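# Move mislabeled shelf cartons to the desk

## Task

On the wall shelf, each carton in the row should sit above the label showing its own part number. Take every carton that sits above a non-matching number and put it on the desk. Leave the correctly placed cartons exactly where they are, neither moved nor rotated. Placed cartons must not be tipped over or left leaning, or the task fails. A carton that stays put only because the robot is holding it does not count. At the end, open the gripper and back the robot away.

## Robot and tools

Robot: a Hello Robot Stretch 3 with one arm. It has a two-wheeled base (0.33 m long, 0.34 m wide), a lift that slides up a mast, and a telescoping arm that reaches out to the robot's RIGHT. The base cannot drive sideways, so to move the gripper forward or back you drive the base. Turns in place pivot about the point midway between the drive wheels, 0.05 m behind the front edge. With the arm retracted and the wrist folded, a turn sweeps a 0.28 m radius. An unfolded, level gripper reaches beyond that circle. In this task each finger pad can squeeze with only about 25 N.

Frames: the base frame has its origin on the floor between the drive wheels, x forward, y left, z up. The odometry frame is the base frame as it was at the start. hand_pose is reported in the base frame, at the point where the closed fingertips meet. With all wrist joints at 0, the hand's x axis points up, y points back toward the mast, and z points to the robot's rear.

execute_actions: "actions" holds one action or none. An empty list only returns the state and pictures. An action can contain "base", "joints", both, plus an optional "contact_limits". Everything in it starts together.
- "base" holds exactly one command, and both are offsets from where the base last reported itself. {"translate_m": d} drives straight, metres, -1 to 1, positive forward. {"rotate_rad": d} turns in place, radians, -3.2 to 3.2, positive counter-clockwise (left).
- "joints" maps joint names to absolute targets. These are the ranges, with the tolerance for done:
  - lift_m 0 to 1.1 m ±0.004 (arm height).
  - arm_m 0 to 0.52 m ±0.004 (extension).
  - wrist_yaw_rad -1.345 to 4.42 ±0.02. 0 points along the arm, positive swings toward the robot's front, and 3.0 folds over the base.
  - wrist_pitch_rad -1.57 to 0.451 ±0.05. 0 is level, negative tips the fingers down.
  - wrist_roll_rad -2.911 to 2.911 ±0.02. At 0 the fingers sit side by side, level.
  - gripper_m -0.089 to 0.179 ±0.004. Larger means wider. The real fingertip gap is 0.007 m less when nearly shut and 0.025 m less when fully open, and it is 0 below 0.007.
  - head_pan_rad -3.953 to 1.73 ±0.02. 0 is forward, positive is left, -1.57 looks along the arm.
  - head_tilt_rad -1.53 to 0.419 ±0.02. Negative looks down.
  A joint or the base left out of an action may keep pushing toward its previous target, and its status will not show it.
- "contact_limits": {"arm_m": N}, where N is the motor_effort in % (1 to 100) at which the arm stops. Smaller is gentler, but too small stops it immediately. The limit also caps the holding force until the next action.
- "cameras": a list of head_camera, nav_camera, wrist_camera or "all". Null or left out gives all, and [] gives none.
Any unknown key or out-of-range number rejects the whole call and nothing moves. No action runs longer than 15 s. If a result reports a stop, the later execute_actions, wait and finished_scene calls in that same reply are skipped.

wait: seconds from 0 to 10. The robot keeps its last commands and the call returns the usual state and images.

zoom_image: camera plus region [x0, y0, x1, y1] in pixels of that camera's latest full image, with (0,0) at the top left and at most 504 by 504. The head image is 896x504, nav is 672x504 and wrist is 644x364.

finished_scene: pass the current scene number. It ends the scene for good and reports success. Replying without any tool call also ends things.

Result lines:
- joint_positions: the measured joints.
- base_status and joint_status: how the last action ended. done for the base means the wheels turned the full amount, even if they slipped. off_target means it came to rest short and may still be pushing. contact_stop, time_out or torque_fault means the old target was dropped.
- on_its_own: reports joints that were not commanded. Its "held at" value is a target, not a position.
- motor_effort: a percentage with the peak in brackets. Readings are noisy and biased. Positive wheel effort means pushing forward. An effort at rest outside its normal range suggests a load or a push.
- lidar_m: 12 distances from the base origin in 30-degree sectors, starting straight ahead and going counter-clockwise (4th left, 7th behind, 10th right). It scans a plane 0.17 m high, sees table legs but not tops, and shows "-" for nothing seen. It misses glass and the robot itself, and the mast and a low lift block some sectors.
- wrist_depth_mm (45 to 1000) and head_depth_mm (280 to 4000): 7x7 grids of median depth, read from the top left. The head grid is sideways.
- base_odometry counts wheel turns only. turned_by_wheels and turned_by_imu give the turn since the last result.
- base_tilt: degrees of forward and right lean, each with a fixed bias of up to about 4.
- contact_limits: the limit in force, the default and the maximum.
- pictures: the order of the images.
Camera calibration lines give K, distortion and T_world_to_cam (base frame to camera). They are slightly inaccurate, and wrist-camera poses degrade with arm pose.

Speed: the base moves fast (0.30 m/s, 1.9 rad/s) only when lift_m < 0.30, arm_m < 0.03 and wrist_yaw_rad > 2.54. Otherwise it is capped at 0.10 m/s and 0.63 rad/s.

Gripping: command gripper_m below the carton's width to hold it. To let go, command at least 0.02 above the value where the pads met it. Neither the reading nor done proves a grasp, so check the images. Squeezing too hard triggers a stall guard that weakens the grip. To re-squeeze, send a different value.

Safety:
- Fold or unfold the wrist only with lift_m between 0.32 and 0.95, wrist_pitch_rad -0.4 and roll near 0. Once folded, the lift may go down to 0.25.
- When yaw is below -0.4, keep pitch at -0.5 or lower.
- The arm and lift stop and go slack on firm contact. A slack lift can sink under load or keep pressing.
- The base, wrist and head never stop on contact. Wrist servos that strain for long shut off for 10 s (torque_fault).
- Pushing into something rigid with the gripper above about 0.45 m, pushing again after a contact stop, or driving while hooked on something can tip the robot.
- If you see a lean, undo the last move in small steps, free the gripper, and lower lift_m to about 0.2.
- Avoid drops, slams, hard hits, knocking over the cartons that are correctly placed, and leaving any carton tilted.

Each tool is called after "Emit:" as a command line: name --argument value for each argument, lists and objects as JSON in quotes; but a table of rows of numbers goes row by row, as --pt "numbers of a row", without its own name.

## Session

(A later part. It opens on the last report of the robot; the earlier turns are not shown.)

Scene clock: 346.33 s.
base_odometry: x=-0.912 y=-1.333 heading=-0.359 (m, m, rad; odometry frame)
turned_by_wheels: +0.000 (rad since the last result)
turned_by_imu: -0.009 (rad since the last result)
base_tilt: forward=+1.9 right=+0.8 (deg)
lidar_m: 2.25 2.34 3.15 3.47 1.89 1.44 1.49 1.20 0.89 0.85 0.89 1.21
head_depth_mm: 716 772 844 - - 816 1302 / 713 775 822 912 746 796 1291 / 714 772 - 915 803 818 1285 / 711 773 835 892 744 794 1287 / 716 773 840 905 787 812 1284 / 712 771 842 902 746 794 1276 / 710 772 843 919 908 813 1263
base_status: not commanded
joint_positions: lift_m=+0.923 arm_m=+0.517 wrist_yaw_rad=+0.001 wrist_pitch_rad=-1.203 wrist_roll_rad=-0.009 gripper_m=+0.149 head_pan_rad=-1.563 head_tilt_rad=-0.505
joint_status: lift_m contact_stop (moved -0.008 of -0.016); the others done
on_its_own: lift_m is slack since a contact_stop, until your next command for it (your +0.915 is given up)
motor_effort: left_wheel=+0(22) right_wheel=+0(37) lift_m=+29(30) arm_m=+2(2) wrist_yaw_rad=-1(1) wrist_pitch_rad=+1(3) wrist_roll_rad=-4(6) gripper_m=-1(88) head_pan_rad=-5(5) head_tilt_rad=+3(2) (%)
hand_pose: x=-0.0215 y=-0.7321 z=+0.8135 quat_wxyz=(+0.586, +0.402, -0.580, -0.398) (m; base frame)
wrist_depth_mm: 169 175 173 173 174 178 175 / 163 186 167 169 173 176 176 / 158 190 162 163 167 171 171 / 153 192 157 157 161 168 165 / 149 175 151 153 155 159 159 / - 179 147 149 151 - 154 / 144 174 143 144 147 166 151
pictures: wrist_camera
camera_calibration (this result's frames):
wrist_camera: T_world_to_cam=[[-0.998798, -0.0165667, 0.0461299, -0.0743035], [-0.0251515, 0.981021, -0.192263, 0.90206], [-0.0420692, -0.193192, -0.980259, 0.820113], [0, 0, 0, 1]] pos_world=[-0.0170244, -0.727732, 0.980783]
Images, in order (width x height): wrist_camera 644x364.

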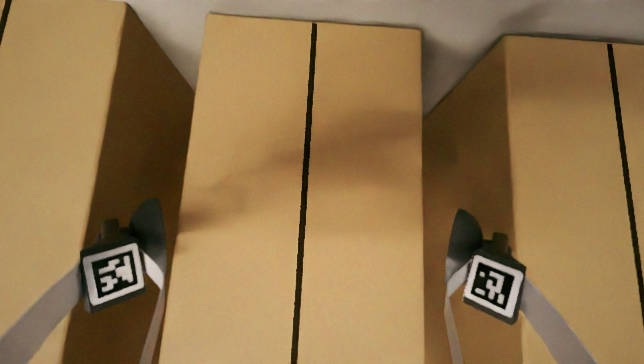

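Emit:
execute_actions --actions '[{"joints":{"lift_m":0.935,"gripper_m":0.141}}]' --cameras '["wrist_camera","head_camera"]'

Scene clock: 351.57 s.
base_odometry: x=-0.912 y=-1.333 heading=-0.359 (m, m, rad; odometry frame)
turned_by_wheels: +0.000 (rad since the last result)
turned_by_imu: -0.001 (rad since the last result)
base_tilt: forward=+1.9 right=+0.9 (deg)
lidar_m: 2.25 2.34 3.18 3.48 1.89 1.44 1.49 1.21 0.88 0.85 0.88 1.21
head_depth_mm: 716 776 846 - - 817 1297 / 714 775 822 906 748 798 1291 / 715 769 - 915 804 815 1291 / 711 775 843 898 745 795 1275 / 712 770 843 902 790 810 1282 / 713 772 843 899 746 797 1272 / 714 769 839 927 905 812 1273
base_status: not commanded
joint_positions: lift_m=+0.934 arm_m=+0.517 wrist_yaw_rad=+0.001 wrist_pitch_rad=-1.203 wrist_roll_rad=-0.009 gripper_m=+0.141 head_pan_rad=-1.563 head_tilt_rad=-0.505
joint_status: all done
motor_effort: left_wheel=+0(0) right_wheel=+0(0) lift_m=+45(48) arm_m=+2(2) wrist_yaw_rad=-1(1) wrist_pitch_rad=+1(1) wrist_roll_rad=-4(4) gripper_m=+0(100) head_pan_rad=-4(5) head_tilt_rad=+2(2) (%)
hand_pose: x=-0.0215 y=-0.7321 z=+0.8252 quat_wxyz=(+0.586, +0.402, -0.580, -0.398) (m; base frame)
wrist_depth_mm: 180 182 184 185 181 177 174 / 175 187 180 181 186 189 189 / 170 190 174 176 180 183 183 / 165 192 168 170 173 177 177 / 159 195 163 165 167 170 170 / 156 235 158 160 162 165 166 / 151 186 154 155 159 172 161
pictures: head_camera (sideways: a quarter turn clockwise sets it upright), wrist_camera
camera_calibration (this result's frames):
head_camera: T_world_to_cam=[[-0.0318165, 0.45686, -0.888969, 1.1713], [0.999492, 0.016265, -0.0274131, 0.0358859], [0.00193515, -0.88939, -0.457146, 0.556557], [0, 0, 0, 1]] pos_world=[0.000321949, -0.0407096, 1.29666]
wrist_camera: T_world_to_cam=[[-0.998798, -0.0165668, 0.0461299, -0.0748445], [-0.0251517, 0.981021, -0.192263, 0.904315], [-0.0420693, -0.193192, -0.980259, 0.831607], [0, 0, 0, 1]] pos_world=[-0.0170244, -0.727732, 0.992508]
Images, in order (width x height): head_camera 896x504, wrist_camera 644x364.

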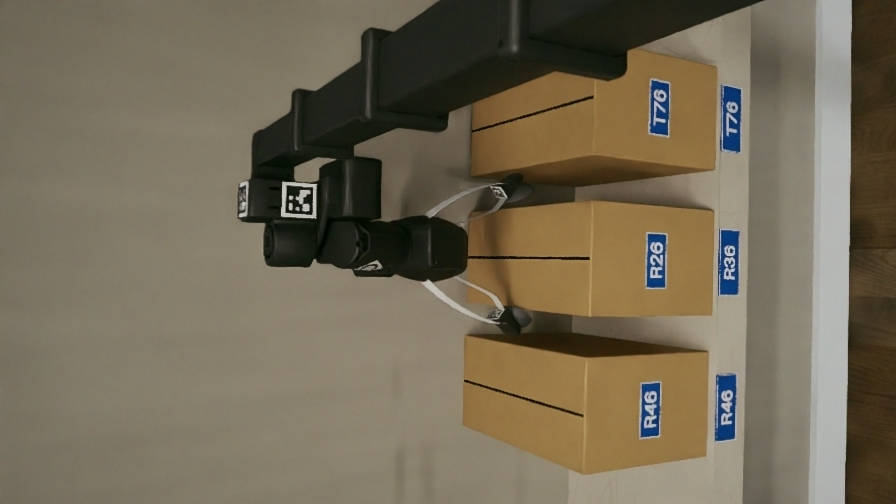

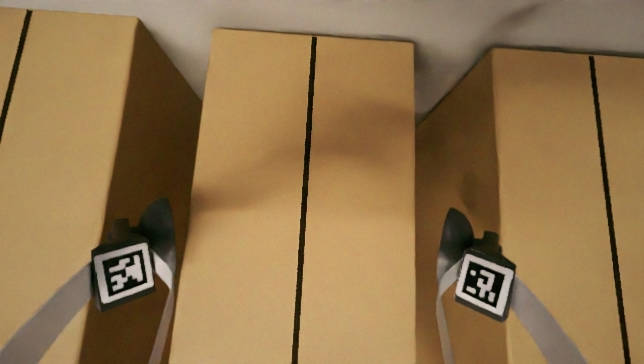

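Emit:
execute_actions --actions '[{"joints":{"lift_m":0.925}}]' --cameras '["wrist_camera"]'

Emit:
zoom_image --camera "wrist_camera" --region '[60, 150, 260, 364]'

Emit:
zoom_image --camera "wrist_camera" --region '[380, 150, 580, 364]'

Scene clock: 367.90 s.
base_odometry: x=-0.912 y=-1.333 heading=-0.359 (m, m, rad; odometry frame)
turned_by_wheels: +0.000 (rad since the last result)
turned_by_imu: -0.001 (rad since the last result)
base_tilt: forward=+2.1 right=+0.9 (deg)
lidar_m: 2.25 2.34 3.19 3.47 1.89 1.44 1.49 1.21 0.89 0.85 0.88 1.22
head_depth_mm: 715 773 844 - - 816 1298 / 715 771 823 909 746 793 1295 / 714 774 - 911 805 816 1289 / 713 774 838 892 744 793 1287 / 713 772 843 909 794 812 1287 / 711 771 842 902 745 797 1286 / 712 772 842 925 906 811 1270
base_status: not commanded
joint_positions: lift_m=+0.926 arm_m=+0.517 wrist_yaw_rad=+0.001 wrist_pitch_rad=-1.203 wrist_roll_rad=-0.009 gripper_m=+0.141 head_pan_rad=-1.563 head_tilt_rad=-0.505
joint_status: all done
motor_effort: left_wheel=+0(0) right_wheel=+0(1) lift_m=+12(43) arm_m=+3(2) wrist_yaw_rad=-1(1) wrist_pitch_rad=+1(1) wrist_roll_rad=-4(4) gripper_m=+1(0) head_pan_rad=-4(5) head_tilt_rad=+3(2) (%)
hand_pose: x=-0.0215 y=-0.7321 z=+0.8167 quat_wxyz=(+0.586, +0.402, -0.580, -0.398) (m; base frame)
wrist_depth_mm: 171 175 176 177 178 178 174 / 167 186 172 174 176 179 180 / 161 190 165 167 170 174 173 / 156 191 159 161 165 169 168 / 151 175 155 157 158 162 162 / 148 186 151 152 154 157 158 / 145 175 146 148 150 171 153
pictures: wrist_camera
camera_calibration (this result's frames):
wrist_camera: T_world_to_cam=[[-0.998798, -0.0165659, 0.0461292, -0.0744518], [-0.0251507, 0.981021, -0.192263, 0.902683], [-0.0420687, -0.193192, -0.980259, 0.82329], [0, 0, 0, 1]] pos_world=[-0.0170244, -0.727732, 0.984024]
Images, in order (width x height): wrist_camera 644x364.

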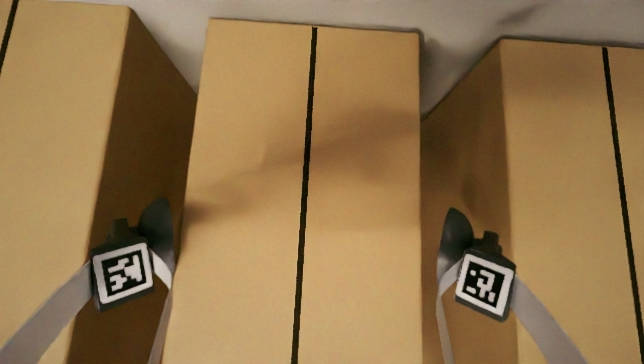

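Region (60, 150, 260, 364) of wrist_camera's 644x364 image, scaled by 2.355; it fills the left 471 columns of this view, and the rest is white.

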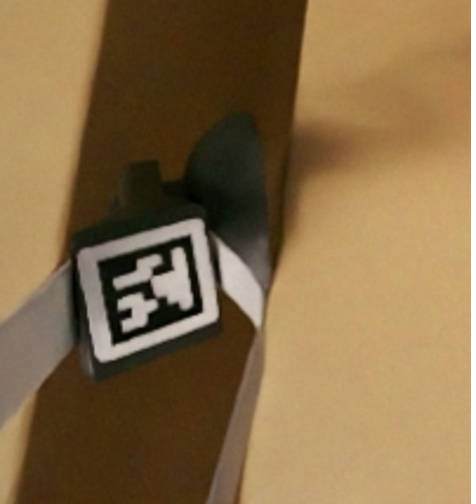

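Region (380, 150, 580, 364) of wrist_camera's 644x364 image, scaled by 2.355; it fills the left 471 columns of this view, and the rest is white.

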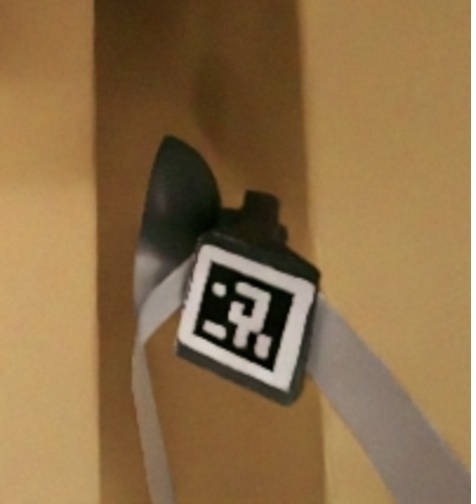

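Emit:
execute_actions --actions '[{"joints":{"lift_m":0.913}}]' --cameras '["wrist_camera"]'

Emit:
execute_actions --actions '[{"joints":{"lift_m":0.9}}]' --cameras '["wrist_camera","head_camera"]'

Scene clock: 372.63 s.
base_odometry: x=-0.912 y=-1.333 heading=-0.359 (m, m, rad; odometry frame)
turned_by_wheels: +0.000 (rad since the last result)
turned_by_imu: -0.001 (rad since the last result)
base_tilt: forward=+2.0 right=+1.0 (deg)
lidar_m: 2.25 2.34 3.18 3.47 1.89 1.44 1.49 1.20 0.88 0.85 0.89 1.22
head_depth_mm: 714 773 842 908 - 818 1292 / 716 774 828 - 746 797 1295 / 714 774 - 913 801 813 1287 / 711 775 824 894 739 797 1292 / 712 774 842 910 795 811 1286 / 712 773 844 897 747 799 1283 / 712 770 842 927 909 813 1279
base_status: not commanded
joint_positions: lift_m=+0.914 arm_m=+0.517 wrist_yaw_rad=+0.001 wrist_pitch_rad=-1.203 wrist_roll_rad=-0.009 gripper_m=+0.141 head_pan_rad=-1.563 head_tilt_rad=-0.505
joint_status: all done
motor_effort: left_wheel=+2(2) right_wheel=-1(2) lift_m=+12(13) arm_m=+2(3) wrist_yaw_rad=-1(1) wrist_pitch_rad=+1(1) wrist_roll_rad=-4(3) gripper_m=-1(4) head_pan_rad=-4(4) head_tilt_rad=+2(2) (%)
hand_pose: x=-0.0215 y=-0.7321 z=+0.8047 quat_wxyz=(+0.586, +0.402, -0.580, -0.398) (m; base frame)
wrist_depth_mm: 160 174 163 165 167 170 168 / 153 187 158 159 162 174 166 / 149 189 152 154 157 172 160 / 145 191 147 149 152 169 155 / 142 159 143 145 146 156 150 / 137 185 139 140 142 146 145 / 145 175 135 136 138 171 142
pictures: wrist_camera
camera_calibration (this result's frames):
wrist_camera: T_world_to_cam=[[-0.998798, -0.0165683, 0.0461297, -0.0738998], [-0.0251531, 0.981021, -0.192263, 0.900375], [-0.0420687, -0.193192, -0.980259, 0.811518], [0, 0, 0, 1]] pos_world=[-0.0170243, -0.727732, 0.972015]
Images, in order (width x height): wrist_camera 644x364.

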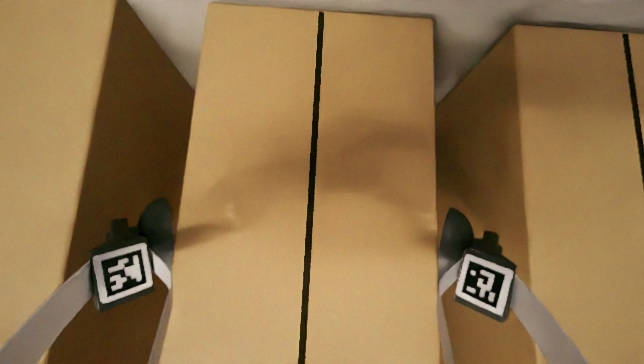

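Scene clock: 373.43 s.
base_odometry: x=-0.912 y=-1.333 heading=-0.359 (m, m, rad; odometry frame)
turned_by_wheels: +0.000 (rad since the last result)
turned_by_imu: +0.000 (rad since the last result)
base_tilt: forward=+1.9 right=+0.8 (deg)
lidar_m: 2.25 2.34 3.19 3.45 1.89 1.44 1.50 1.20 0.88 0.85 0.89 1.21
head_depth_mm: 715 774 842 922 - - 1293 / 713 773 832 - 740 791 1296 / 715 771 815 925 800 813 1298 / 714 772 820 868 743 797 1280 / 710 772 842 913 789 810 1282 / 713 774 844 895 748 795 1277 / 713 771 842 926 907 812 1272
base_status: not commanded
joint_positions: lift_m=+0.901 arm_m=+0.517 wrist_yaw_rad=+0.001 wrist_pitch_rad=-1.203 wrist_roll_rad=-0.009 gripper_m=+0.141 head_pan_rad=-1.563 head_tilt_rad=-0.505
joint_status: all done
motor_effort: left_wheel=+1(1) right_wheel=-1(1) lift_m=+11(13) arm_m=+2(3) wrist_yaw_rad=-1(1) wrist_pitch_rad=+1(1) wrist_roll_rad=-4(4) gripper_m=-4(3) head_pan_rad=-4(4) head_tilt_rad=+2(2) (%)
hand_pose: x=-0.0215 y=-0.7321 z=+0.7918 quat_wxyz=(+0.586, +0.402, -0.580, -0.398) (m; base frame)
wrist_depth_mm: 145 175 150 150 153 166 157 / 141 187 144 146 148 175 152 / 138 188 139 141 144 171 146 / 136 179 135 136 138 169 142 / 137 131 130 133 134 156 137 / - 127 127 128 130 145 133 / 145 173 123 125 126 171 129
pictures: head_camera (sideways: a quarter turn clockwise sets it upright), wrist_camera
camera_calibration (this result's frames):
head_camera: T_world_to_cam=[[-0.0318166, 0.45686, -0.888969, 1.1713], [0.999492, 0.0162653, -0.0274131, 0.0358859], [0.00193537, -0.88939, -0.457146, 0.556556], [0, 0, 0, 1]] pos_world=[0.000321959, -0.0407096, 1.29666]
wrist_camera: T_world_to_cam=[[-0.998798, -0.0165624, 0.0461297, -0.0732999], [-0.0251494, 0.981012, -0.192311, 0.897935], [-0.0420686, -0.19324, -0.980249, 0.79881], [0, 0, 0, 1]] pos_world=[-0.0170245, -0.727736, 0.959097]
Images, in order (width x height): head_camera 896x504, wrist_camera 644x364.

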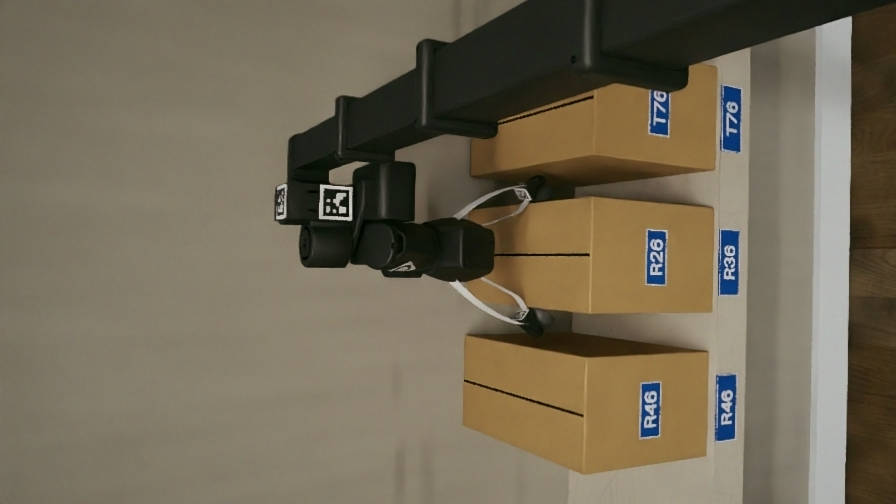

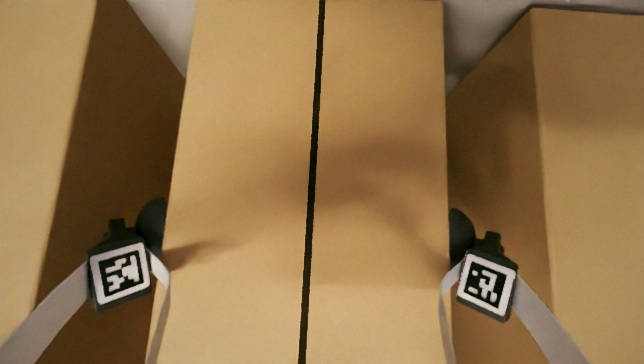

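In (nudged R26 slightly, fine). Grip and lift.

Emit:
execute_actions --actions '[{"joints":{"gripper_m":0.09}}]' --cameras '[]'

Emit:
execute_actions --actions '[{"joints":{"lift_m":0.95}}]' --cameras '["head_camera","wrist_camera"]'

Emit:
execute_actions --actions '[{"joints":{"arm_m":0.05,"lift_m":0.96,"head_tilt_rad":-0.8}}]' --cameras '["head_camera","nav_camera"]'

Scene clock: 379.63 s.
base_odometry: x=-0.912 y=-1.333 heading=-0.359 (m, m, rad; odometry frame)
turned_by_wheels: +0.000 (rad since the last result)
turned_by_imu: -0.001 (rad since the last result)
base_tilt: forward=+2.0 right=+0.8 (deg)
lidar_m: 2.25 2.35 3.19 3.46 1.88 1.44 1.49 1.21 0.89 0.85 0.89 1.22
head_depth_mm: 715 775 845 917 - - 1289 / 714 774 836 - 742 794 1296 / 717 775 816 926 801 810 1285 / 713 772 825 863 746 793 1288 / 714 774 842 908 789 814 1286 / 714 773 842 903 748 796 1272 / 713 774 841 922 906 817 1275
base_status: not commanded
joint_positions: lift_m=+0.901 arm_m=+0.517 wrist_yaw_rad=+0.001 wrist_pitch_rad=-1.202 wrist_roll_rad=-0.009 gripper_m=+0.113 head_pan_rad=-1.563 head_tilt_rad=-0.505
joint_status: gripper_m off_target (ended at +0.113, target +0.090)
motor_effort: left_wheel=+1(1) right_wheel=-1(1) lift_m=+10(10) arm_m=+2(2) wrist_yaw_rad=-1(1) wrist_pitch_rad=+1(1) wrist_roll_rad=-4(4) gripper_m=-100(100) head_pan_rad=-4(4) head_tilt_rad=+3(3) (%)
hand_pose: x=-0.0215 y=-0.7323 z=+0.7919 quat_wxyz=(+0.586, +0.402, -0.580, -0.398) (m; base frame)
wrist_depth_mm: 146 174 150 152 154 167 159 / 143 187 144 146 149 174 153 / 138 188 139 141 144 172 147 / 137 178 135 137 139 168 142 / 138 158 131 133 134 155 138 / 135 127 127 129 131 141 134 / 144 173 124 125 127 172 130
pictures: none
No camera images: the call's "cameras" was empty. Leave "cameras" out to get every camera's image.

Scene clock: 381.03 s.
base_odometry: x=-0.912 y=-1.333 heading=-0.359 (m, m, rad; odometry frame)
turned_by_wheels: +0.000 (rad since the last result)
turned_by_imu: +0.000 (rad since the last result)
base_tilt: forward=+1.9 right=+0.8 (deg)
lidar_m: 2.26 2.35 3.17 3.47 1.89 1.44 1.49 1.20 0.88 0.85 0.89 1.21
head_depth_mm: 713 776 833 - - 823 1302 / 716 775 - 912 748 798 1289 / 712 764 872 904 799 820 1296 / 711 771 - 814 722 818 1279 / 713 773 841 904 764 812 1288 / 712 774 840 898 747 798 1269 / 710 772 843 924 910 815 1277
base_status: not commanded
joint_positions: lift_m=+0.949 arm_m=+0.517 wrist_yaw_rad=+0.001 wrist_pitch_rad=-1.205 wrist_roll_rad=-0.009 gripper_m=+0.091 head_pan_rad=-1.563 head_tilt_rad=-0.505
joint_status: all done
on_its_own: gripper_m moved -0.022 to your old target +0.090
motor_effort: left_wheel=+0(1) right_wheel=+0(1) lift_m=+45(47) arm_m=+2(2) wrist_yaw_rad=-1(1) wrist_pitch_rad=+3(2) wrist_roll_rad=-4(4) gripper_m=-68(100) head_pan_rad=-5(4) head_tilt_rad=+2(2) (%)
hand_pose: x=-0.0215 y=-0.7316 z=+0.8400 quat_wxyz=(+0.586, +0.403, -0.579, -0.399) (m; base frame)
wrist_depth_mm: 193 194 147 148 151 179 175 / 189 193 142 144 146 203 204 / 184 189 139 140 142 199 198 / 180 181 135 137 138 190 192 / 174 174 132 133 135 185 186 / 170 128 128 130 131 179 181 / 163 175 125 127 128 174 176
pictures: head_camera (sideways: a quarter turn clockwise sets it upright), wrist_camera
camera_calibration (this result's frames):
head_camera: T_world_to_cam=[[-0.0318166, 0.45686, -0.888969, 1.1713], [0.999492, 0.0162653, -0.0274131, 0.0358859], [0.00193537, -0.88939, -0.457146, 0.556556], [0, 0, 0, 1]] pos_world=[0.000321959, -0.0407096, 1.29666]
wrist_camera: T_world_to_cam=[[-0.998785, -0.0170351, 0.0462398, -0.0759549], [-0.0255456, 0.981407, -0.190231, 0.90523], [-0.0421394, -0.191181, -0.98065, 0.848037], [0, 0, 0, 1]] pos_world=[-0.0170022, -0.727564, 1.00734]
Images, in order (width x height): head_camera 896x504, wrist_camera 644x364.

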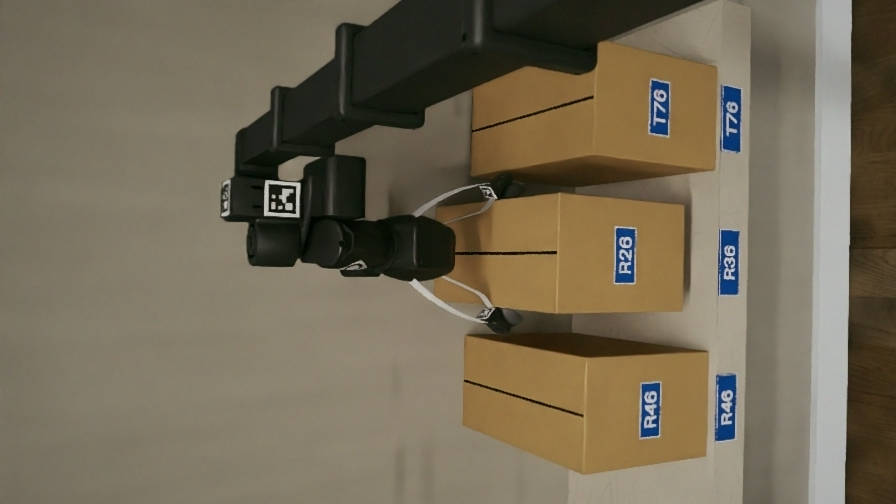

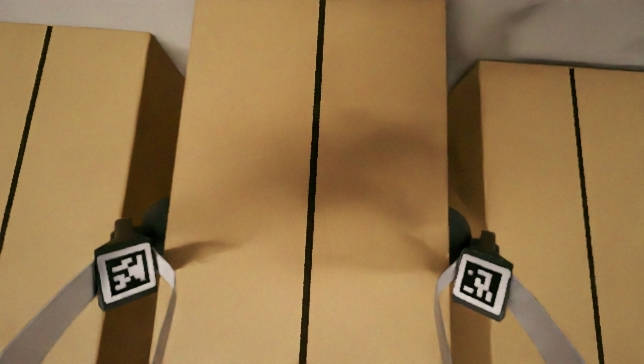

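Scene clock: 385.67 s.
base_odometry: x=-0.912 y=-1.333 heading=-0.359 (m, m, rad; odometry frame)
turned_by_wheels: +0.000 (rad since the last result)
turned_by_imu: -0.001 (rad since the last result)
base_tilt: forward=+2.0 right=+0.9 (deg)
lidar_m: 2.25 2.34 3.16 3.48 1.89 1.44 1.49 1.21 0.88 0.85 0.89 1.22
head_depth_mm: 745 835 - - - 1317 1184 / 746 846 - - - 1313 1160 / 745 843 917 - - 403 371 / 745 848 957 - - 402 370 / 748 848 937 863 509 416 369 / 746 847 786 797 1404 1320 1169 / 747 847 935 868 1400 1305 1164
base_status: not commanded
joint_positions: lift_m=+0.959 arm_m=+0.050 wrist_yaw_rad=+0.001 wrist_pitch_rad=-1.205 wrist_roll_rad=-0.011 gripper_m=+0.097 head_pan_rad=-1.563 head_tilt_rad=-0.790
joint_status: all done
on_its_own: gripper_m is held at +0.096, not at your +0.090, by its stall guard, which is not easing now
motor_effort: left_wheel=+0(0) right_wheel=+0(0) lift_m=+46(47) arm_m=-3(4) wrist_yaw_rad=-1(1) wrist_pitch_rad=+2(2) wrist_roll_rad=-3(4) gripper_m=-59(70) head_pan_rad=-3(5) head_tilt_rad=-4(23) (%)
hand_pose: x=-0.0215 y=-0.2644 z=+0.8500 quat_wxyz=(+0.586, +0.403, -0.579, -0.399) (m; base frame)
wrist_depth_mm: 925 914 146 147 150 797 829 / - - 142 143 145 - - / - - 138 140 142 - - / - - 135 137 138 - - / 957 990 132 133 134 - - / 946 128 129 130 131 - - / 919 906 125 127 128 974 997
pictures: head_camera (sideways: a quarter turn clockwise sets it upright), nav_camera (sideways: a quarter turn counterclockwise sets it upright)
camera_calibration (this result's frames):
head_camera: T_world_to_cam=[[-0.0335523, 0.688203, -0.724742, 0.957206], [0.999437, 0.0235912, -0.0238676, 0.0312609], [0.000671726, -0.725134, -0.688607, 0.857688], [0, 0, 0, 1]] pos_world=[0.000297052, -0.0375508, 1.28508]
nav_camera: T_world_to_cam=[[0.0393694, -0.682529, 0.729797, -0.908504], [-0.998832, -0.00639546, 0.0479015, -0.00429505], [-0.0280268, -0.73083, -0.681984, 0.849554], [0, 0, 0, 1]] pos_world=[0.0552875, 0.000771507, 1.24261]
Images, in order (width x height): head_camera 896x504, nav_camera 672x504.

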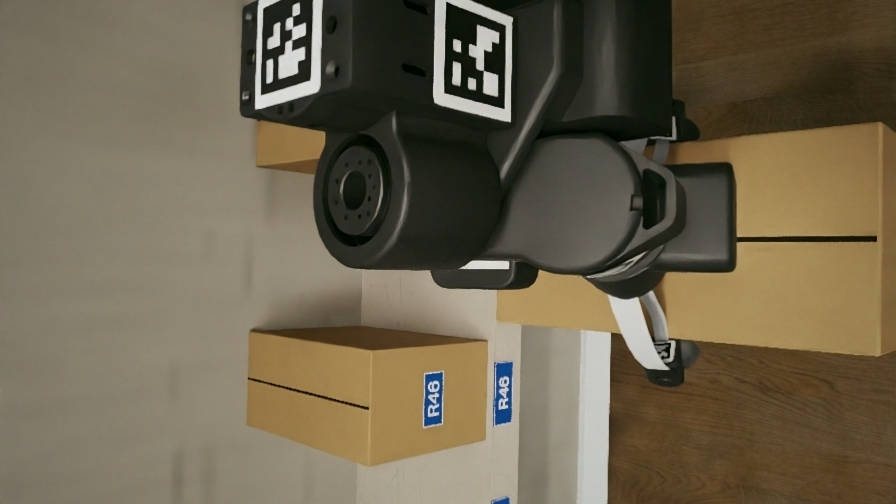

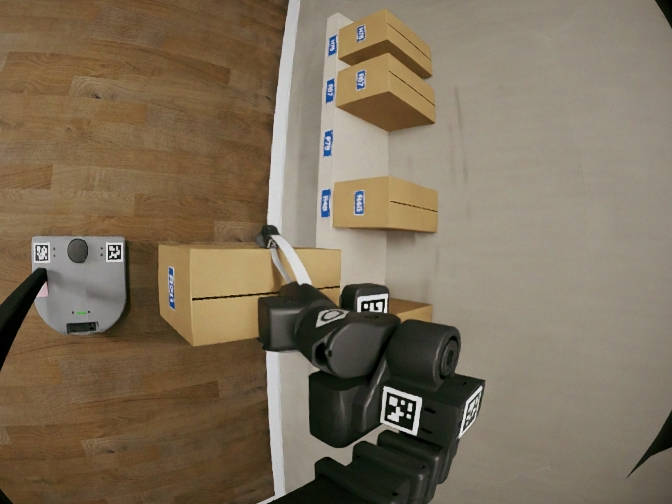

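Emit:
execute_actions --actions '[{"base":{"rotate_rad":1.677},"joints":{"head_pan_rad":0,"head_tilt_rad":-0.5}}]' --cameras '[]'

Emit:
execute_actions --actions '[{"base":{"translate_m":1.0}}]' --cameras '[]'

Emit:
execute_actions --actions '[{"base":{"translate_m":1.0}}]' --cameras '[]'

Emit:
execute_actions --actions '[{"base":{"translate_m":0.68},"joints":{"lift_m":1.06}}]' --cameras '["head_camera","nav_camera"]'

Scene clock: 394.33 s.
base_odometry: x=-0.912 y=-1.333 heading=+1.318 (m, m, rad; odometry frame)
turned_by_wheels: +1.677 (rad since the last result)
turned_by_imu: +1.697 (rad since the last result)
base_tilt: forward=+2.0 right=+0.8 (deg)
lidar_m: 3.48 1.44 1.46 1.49 1.09 0.87 0.85 0.92 1.37 2.25 2.42 3.49
head_depth_mm: 3315 3450 3759 2735 2071 1644 1363 / 3321 3552 3738 2693 2034 1640 1356 / 3322 3519 3814 2705 2054 1621 1350 / 3366 3527 3827 2697 2008 1620 1350 / 3419 3669 3854 2651 1993 1616 1341 / 3469 3681 3908 2629 2017 1610 1337 / 3390 3697 3603 2606 1981 1592 1337
base_status: done
joint_positions: lift_m=+0.959 arm_m=+0.050 wrist_yaw_rad=+0.001 wrist_pitch_rad=-1.205 wrist_roll_rad=-0.011 gripper_m=+0.097 head_pan_rad=-0.007 head_tilt_rad=-0.507
joint_status: all done
on_its_own: gripper_m is held at +0.096, not at your +0.090, by its stall guard, which is not easing now
motor_effort: left_wheel=-3(8) right_wheel=+4(8) lift_m=+46(46) arm_m=-3(3) wrist_yaw_rad=+0(1) wrist_pitch_rad=+2(2) wrist_roll_rad=-3(3) gripper_m=-58(61) head_pan_rad=+3(47) head_tilt_rad=+4(22) (%)
hand_pose: x=-0.0215 y=-0.2644 z=+0.8500 quat_wxyz=(+0.586, +0.403, -0.579, -0.399) (m; base frame)
wrist_depth_mm: - - 146 147 150 - - / - - 142 143 146 - - / - - 138 140 142 - - / - - 136 137 138 - 965 / 994 959 132 133 134 - 938 / 965 129 128 130 132 - 914 / 937 918 126 127 128 962 879
pictures: none
No camera images: the call's "cameras" was empty. Leave "cameras" out to get every camera's image.

Scene clock: 405.30 s.
base_odometry: x=-0.662 y=-0.365 heading=+1.318 (m, m, rad; odometry frame)
turned_by_wheels: +0.000 (rad since the last result)
turned_by_imu: +0.001 (rad since the last result)
base_tilt: forward=+2.0 right=+0.9 (deg)
lidar_m: 2.52 1.50 1.13 1.00 1.49 1.86 1.83 1.99 2.40 2.37 2.55 2.55
head_depth_mm: 2434 2621 2479 2633 2053 1650 1363 / 2485 2630 2940 2733 2051 1627 1359 / 2501 2638 2941 2726 2033 1615 1346 / 2526 2663 2949 2713 2016 1616 1344 / 2545 2714 2960 2662 2011 1615 1341 / 2558 2728 3017 2623 2009 1613 1335 / 2578 2755 3056 2612 1994 1601 1332
base_status: done
joint_positions: lift_m=+0.959 arm_m=+0.050 wrist_yaw_rad=+0.001 wrist_pitch_rad=-1.205 wrist_roll_rad=-0.011 gripper_m=+0.097 head_pan_rad=-0.007 head_tilt_rad=-0.507
joint_status: not commanded
on_its_own: gripper_m is held at +0.096, not at your +0.090, by its stall guard, which is not easing now
motor_effort: left_wheel=-4(6) right_wheel=+3(8) lift_m=+47(46) arm_m=-3(4) wrist_yaw_rad=-1(1) wrist_pitch_rad=+2(2) wrist_roll_rad=-3(2) gripper_m=-59(60) head_pan_rad=+3(4) head_tilt_rad=+2(3) (%)
hand_pose: x=-0.0215 y=-0.2644 z=+0.8500 quat_wxyz=(+0.586, +0.403, -0.579, -0.399) (m; base frame)
wrist_depth_mm: - - 146 148 149 - - / - - 141 143 146 - - / - - 139 140 142 - - / - - 135 136 138 - - / 982 993 132 133 135 - - / 915 128 129 129 131 - - / 909 887 125 127 128 946 996
pictures: none
No camera images: the call's "cameras" was empty. Leave "cameras" out to get every camera's image.

Scene clock: 416.27 s.
base_odometry: x=-0.411 y=+0.603 heading=+1.318 (m, m, rad; odometry frame)
turned_by_wheels: +0.000 (rad since the last result)
turned_by_imu: +0.001 (rad since the last result)
base_tilt: forward=+2.0 right=+0.9 (deg)
lidar_m: 1.53 1.62 0.89 0.89 1.05 2.06 2.83 3.04 2.51 2.47 2.45 1.66
head_depth_mm: 1597 1739 1739 1291 2067 1645 1355 / 1616 1755 1593 1353 2064 1631 1363 / 1629 1767 1817 1402 2059 1611 1354 / 1653 1780 1788 1395 2027 1622 1354 / 1658 1796 1769 2151 2027 1606 1339 / 1683 1815 1740 1680 1877 1620 1336 / 1683 1825 1970 2181 1981 1604 1327
base_status: done
joint_positions: lift_m=+0.959 arm_m=+0.050 wrist_yaw_rad=+0.001 wrist_pitch_rad=-1.205 wrist_roll_rad=-0.011 gripper_m=+0.097 head_pan_rad=-0.007 head_tilt_rad=-0.507
joint_status: not commanded
on_its_own: gripper_m is held at +0.096, not at your +0.090, by its stall guard, which is not easing now
motor_effort: left_wheel=-4(6) right_wheel=+3(8) lift_m=+46(46) arm_m=-3(3) wrist_yaw_rad=-1(1) wrist_pitch_rad=+3(2) wrist_roll_rad=-3(3) gripper_m=-60(60) head_pan_rad=+4(3) head_tilt_rad=+2(3) (%)
hand_pose: x=-0.0215 y=-0.2644 z=+0.8500 quat_wxyz=(+0.586, +0.403, -0.579, -0.399) (m; base frame)
wrist_depth_mm: - - 146 147 149 - - / - - 142 144 145 - - / - - 138 139 142 - - / - - 135 136 138 - - / 978 941 132 133 135 - - / 936 128 129 130 131 - - / 927 916 126 127 128 959 962
pictures: none
No camera images: the call's "cameras" was empty. Leave "cameras" out to get every camera's image.

Scene clock: 424.13 s.
base_odometry: x=-0.241 y=+1.262 heading=+1.318 (m, m, rad; odometry frame)
turned_by_wheels: +0.000 (rad since the last result)
turned_by_imu: +0.001 (rad since the last result)
base_tilt: forward=+2.0 right=+0.9 (deg)
lidar_m: 0.87 0.87 1.20 1.19 1.21 1.38 3.47 3.26 2.56 2.54 1.18 1.26
head_depth_mm: 1033 1108 1221 1223 884 730 1261 / 1040 1130 1225 1217 911 728 1265 / 1049 1140 1236 1205 904 725 1284 / 1063 1155 1249 1199 901 720 1285 / 1070 1158 1256 1190 893 718 1287 / 1077 1170 1276 1184 892 714 1282 / 1091 1177 1285 1172 887 710 1298
base_status: done
joint_positions: lift_m=+1.059 arm_m=+0.050 wrist_yaw_rad=+0.001 wrist_pitch_rad=-1.205 wrist_roll_rad=-0.011 gripper_m=+0.097 head_pan_rad=-0.007 head_tilt_rad=-0.507
joint_status: all done
on_its_own: gripper_m is held at +0.096, not at your +0.090, by its stall guard, which is not easing now
motor_effort: left_wheel=-3(5) right_wheel=+3(9) lift_m=+45(47) arm_m=-4(4) wrist_yaw_rad=-1(1) wrist_pitch_rad=+2(2) wrist_roll_rad=-3(3) gripper_m=-59(59) head_pan_rad=+4(3) head_tilt_rad=+3(3) (%)
hand_pose: x=-0.0215 y=-0.2644 z=+0.9500 quat_wxyz=(+0.586, +0.403, -0.579, -0.399) (m; base frame)
wrist_depth_mm: - - 146 148 150 - - / - - 142 144 145 - - / - - 138 140 142 - - / - - 135 136 138 - - / - - 132 133 135 - - / - 128 129 130 131 - - / - - 126 127 128 - -
pictures: head_camera (sideways: a quarter turn clockwise sets it upright), nav_camera (sideways: a quarter turn counterclockwise sets it upright)
camera_calibration (this result's frames):
head_camera: T_world_to_cam=[[-0.458992, -0.0250982, -0.888086, 1.17276], [-0.00165244, 0.999623, -0.0273963, 0.041971], [0.888439, -0.0111072, -0.45886, 0.55338], [0, 0, 0, 1]] pos_world=[0.0467103, -0.00637463, 1.29658]
nav_camera: T_world_to_cam=[[0.452216, 0.0310062, 0.891369, -1.12167], [-0.0215572, -0.998724, 0.0456771, -0.00737792], [0.891648, -0.0398714, -0.450971, 0.543401], [0, 0, 0, 1]] pos_world=[0.0225573, 0.0490764, 1.24522]
Images, in order (width x height): head_camera 896x504, nav_camera 672x504.

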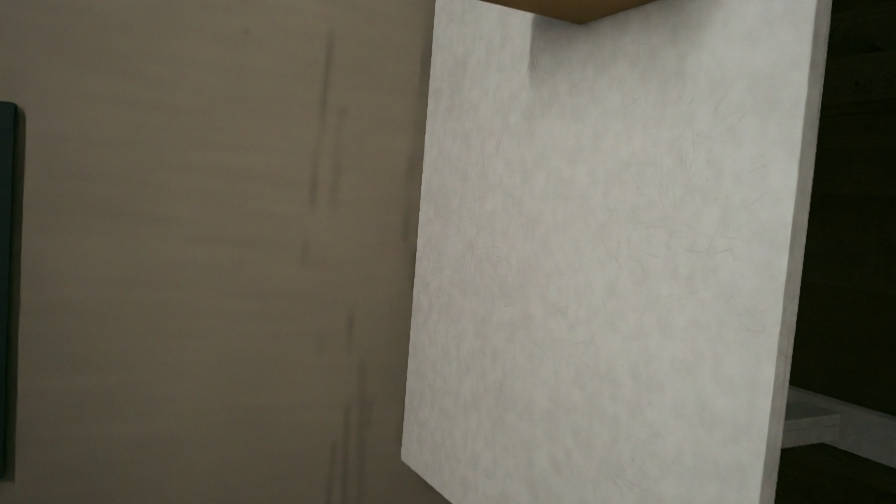

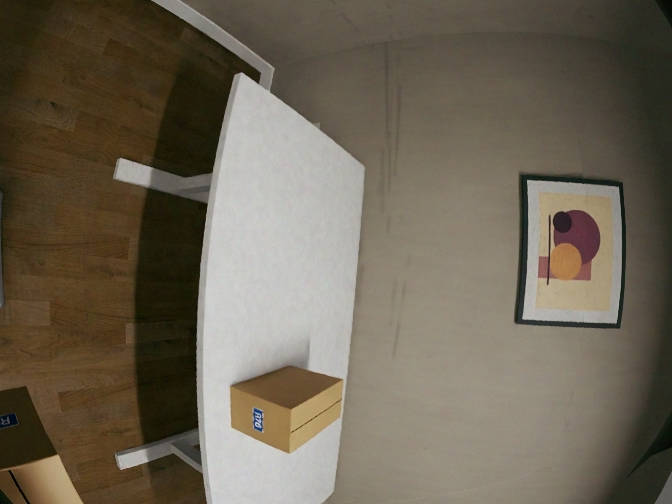

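Emit:
execute_actions --actions '[{"base":{"rotate_rad":1.483},"joints":{"head_pan_rad":-1.57,"head_tilt_rad":-0.6}}]' --cameras '["head_camera","nav_camera"]'

Scene clock: 430.47 s.
base_odometry: x=-0.241 y=+1.262 heading=+2.801 (m, m, rad; odometry frame)
turned_by_wheels: +1.483 (rad since the last result)
turned_by_imu: +1.501 (rad since the last result)
base_tilt: forward=+2.0 right=+0.7 (deg)
lidar_m: 1.19 0.96 1.38 3.47 3.51 2.63 2.54 1.17 1.28 1.25 0.87 1.22
head_depth_mm: - - - - - 712 1293 / 1055 - - - 772 692 320 / 1058 - - - - - 306 / 1064 1149 1281 - - - 309 / 1066 1176 1268 1028 773 352 308 / 1066 1177 1273 1022 807 699 1270 / 1072 1173 1257 1016 800 715 1240
base_status: done
joint_positions: lift_m=+1.059 arm_m=+0.050 wrist_yaw_rad=+0.001 wrist_pitch_rad=-1.205 wrist_roll_rad=-0.011 gripper_m=+0.097 head_pan_rad=-1.563 head_tilt_rad=-0.592
joint_status: all done
on_its_own: gripper_m is held at +0.096, not at your +0.090, by its stall guard, which is not easing now
motor_effort: left_wheel=-3(10) right_wheel=+3(8) lift_m=+45(46) arm_m=-4(3) wrist_yaw_rad=-1(1) wrist_pitch_rad=+2(2) wrist_roll_rad=-3(3) gripper_m=-61(59) head_pan_rad=-4(49) head_tilt_rad=-3(13) (%)
hand_pose: x=-0.0215 y=-0.2644 z=+0.9500 quat_wxyz=(+0.586, +0.403, -0.579, -0.399) (m; base frame)
wrist_depth_mm: 432 437 146 147 149 420 380 / - 429 142 144 146 442 445 / - - 138 139 142 - 461 / - - 135 137 138 - - / - - 132 133 135 - - / - 128 129 130 131 - - / - - 126 127 128 - -
pictures: head_camera (sideways: a quarter turn clockwise sets it upright), nav_camera (sideways: a quarter turn counterclockwise sets it upright)
camera_calibration (this result's frames):
head_camera: T_world_to_cam=[[-0.032501, 0.532626, -0.845726, 1.11491], [0.99947, 0.0188292, -0.026551, 0.0347606], [0.00178257, -0.846141, -0.532956, 0.655198], [0, 0, 0, 1]] pos_world=[0.000325586, -0.0400952, 1.29302]
nav_camera: T_world_to_cam=[[0.03831, -0.526069, 0.849579, -1.06464], [-0.998903, 0.00274782, 0.0467449, -0.00280115], [-0.0269255, -0.850438, -0.525386, 0.645831], [0, 0, 0, 1]] pos_world=[0.0553778, -0.0108294, 1.24394]
Images, in order (width x height): head_camera 896x504, nav_camera 672x504.

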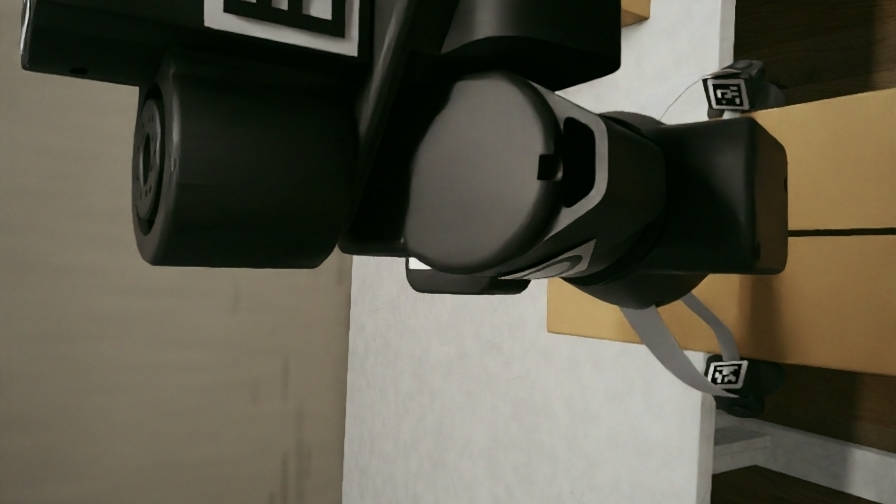

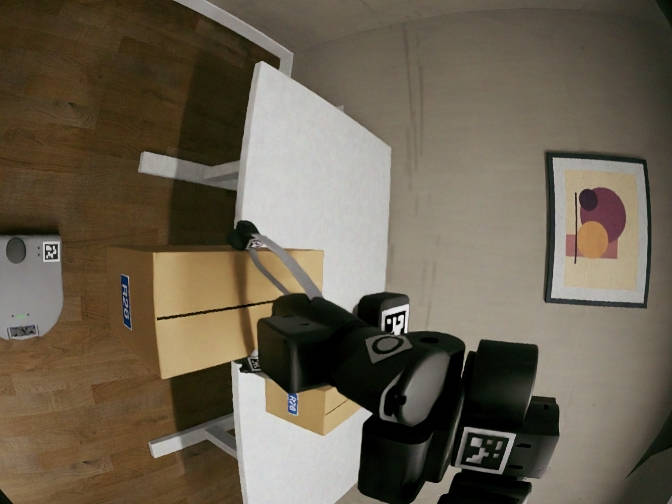

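Emit:
execute_actions --actions '[{"base":{"translate_m":0.12}}]' --cameras '[]'

Emit:
execute_actions --actions '[{"joints":{"arm_m":0.42,"head_tilt_rad":-0.5}}]' --cameras '["head_camera","nav_camera"]'

Scene clock: 435.93 s.
base_odometry: x=-0.354 y=+1.302 heading=+2.801 (m, m, rad; odometry frame)
turned_by_wheels: +0.000 (rad since the last result)
turned_by_imu: -0.001 (rad since the last result)
base_tilt: forward=+2.0 right=+0.8 (deg)
lidar_m: 1.07 0.86 1.32 3.47 3.65 2.75 2.66 1.27 1.29 0.83 0.85 1.10
head_depth_mm: - - - - - 710 1292 / 1062 - - - 775 693 321 / 1067 - - - - - 307 / 1065 1152 1282 - - - 308 / 1074 1170 1273 1034 771 352 308 / 1078 1180 1263 1024 808 699 1233 / 1077 1184 1286 1014 801 713 1260
base_status: done
joint_positions: lift_m=+1.059 arm_m=+0.050 wrist_yaw_rad=+0.001 wrist_pitch_rad=-1.205 wrist_roll_rad=-0.011 gripper_m=+0.097 head_pan_rad=-1.563 head_tilt_rad=-0.592
joint_status: not commanded
on_its_own: gripper_m is held at +0.096, not at your +0.090, by its stall guard, which is not easing now
motor_effort: left_wheel=-3(5) right_wheel=+3(9) lift_m=+46(46) arm_m=-3(4) wrist_yaw_rad=+0(0) wrist_pitch_rad=+2(3) wrist_roll_rad=-3(3) gripper_m=-59(60) head_pan_rad=-5(4) head_tilt_rad=-4(3) (%)
hand_pose: x=-0.0215 y=-0.2644 z=+0.9500 quat_wxyz=(+0.586, +0.403, -0.579, -0.399) (m; base frame)
wrist_depth_mm: 436 439 146 147 149 458 420 / - 430 142 143 145 442 444 / - - 138 140 142 - - / - - 135 136 138 - - / - - 132 133 135 - - / - 128 128 130 132 - - / - - 126 127 128 - -
pictures: none
No camera images: the call's "cameras" was empty. Leave "cameras" out to get every camera's image.

Scene clock: 439.87 s.
base_odometry: x=-0.354 y=+1.302 heading=+2.801 (m, m, rad; odometry frame)
turned_by_wheels: +0.000 (rad since the last result)
turned_by_imu: -0.001 (rad since the last result)
base_tilt: forward=+2.0 right=+0.9 (deg)
lidar_m: 1.07 0.86 1.32 3.46 3.63 2.76 2.66 1.27 1.29 0.83 0.84 1.10
head_depth_mm: 1053 - 1246 1220 914 730 1299 / 1055 1159 1251 1218 912 730 1309 / 1050 - 1260 759 619 701 1291 / 1069 1154 - 642 586 684 1322 / 1072 1152 1258 1045 836 700 1304 / 1064 1161 1254 1177 893 713 1247 / 1066 1159 1270 1301 884 709 1312
base_status: not commanded
joint_positions: lift_m=+1.059 arm_m=+0.420 wrist_yaw_rad=+0.001 wrist_pitch_rad=-1.205 wrist_roll_rad=-0.011 gripper_m=+0.097 head_pan_rad=-1.563 head_tilt_rad=-0.507
joint_status: all done
on_its_own: gripper_m is held at +0.096, not at your +0.090, by its stall guard, which is not easing now
motor_effort: left_wheel=-3(4) right_wheel=+3(3) lift_m=+45(46) arm_m=+4(4) wrist_yaw_rad=-1(1) wrist_pitch_rad=+2(2) wrist_roll_rad=-2(3) gripper_m=-59(58) head_pan_rad=-3(5) head_tilt_rad=+3(13) (%)
hand_pose: x=-0.0215 y=-0.6338 z=+0.9500 quat_wxyz=(+0.586, +0.403, -0.579, -0.399) (m; base frame)
wrist_depth_mm: 966 430 146 148 150 461 460 / 417 418 142 144 146 438 447 / 406 407 138 140 141 429 433 / 393 393 135 136 138 413 409 / 374 379 132 133 135 403 399 / 367 128 128 130 132 394 386 / 356 361 126 127 128 378 382
pictures: head_camera (sideways: a quarter turn clockwise sets it upright), nav_camera (sideways: a quarter turn counterclockwise sets it upright)
camera_calibration (this result's frames):
head_camera: T_world_to_cam=[[-0.0318573, 0.458691, -0.888025, 1.17007], [0.99949, 0.0163803, -0.0273952, 0.0358625], [0.00198021, -0.888445, -0.458979, 0.558942], [0, 0, 0, 1]] pos_world=[0.000324259, -0.0406991, 1.29658]
nav_camera: T_world_to_cam=[[0.0376649, -0.45183, 0.891309, -1.11906], [-0.998933, 0.00683762, 0.045679, -0.00141842], [-0.0267336, -0.892078, -0.45109, 0.549158], [0, 0, 0, 1]] pos_world=[0.0554135, -0.015725, 1.24522]
Images, in order (width x height): head_camera 896x504, nav_camera 672x504.

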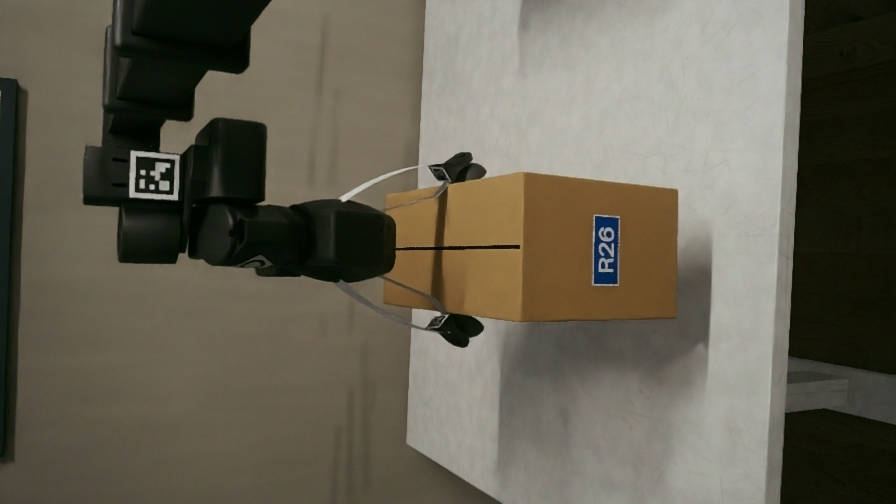

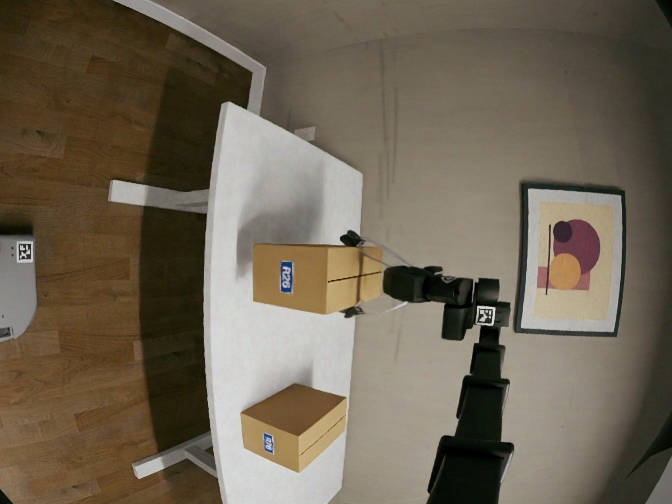

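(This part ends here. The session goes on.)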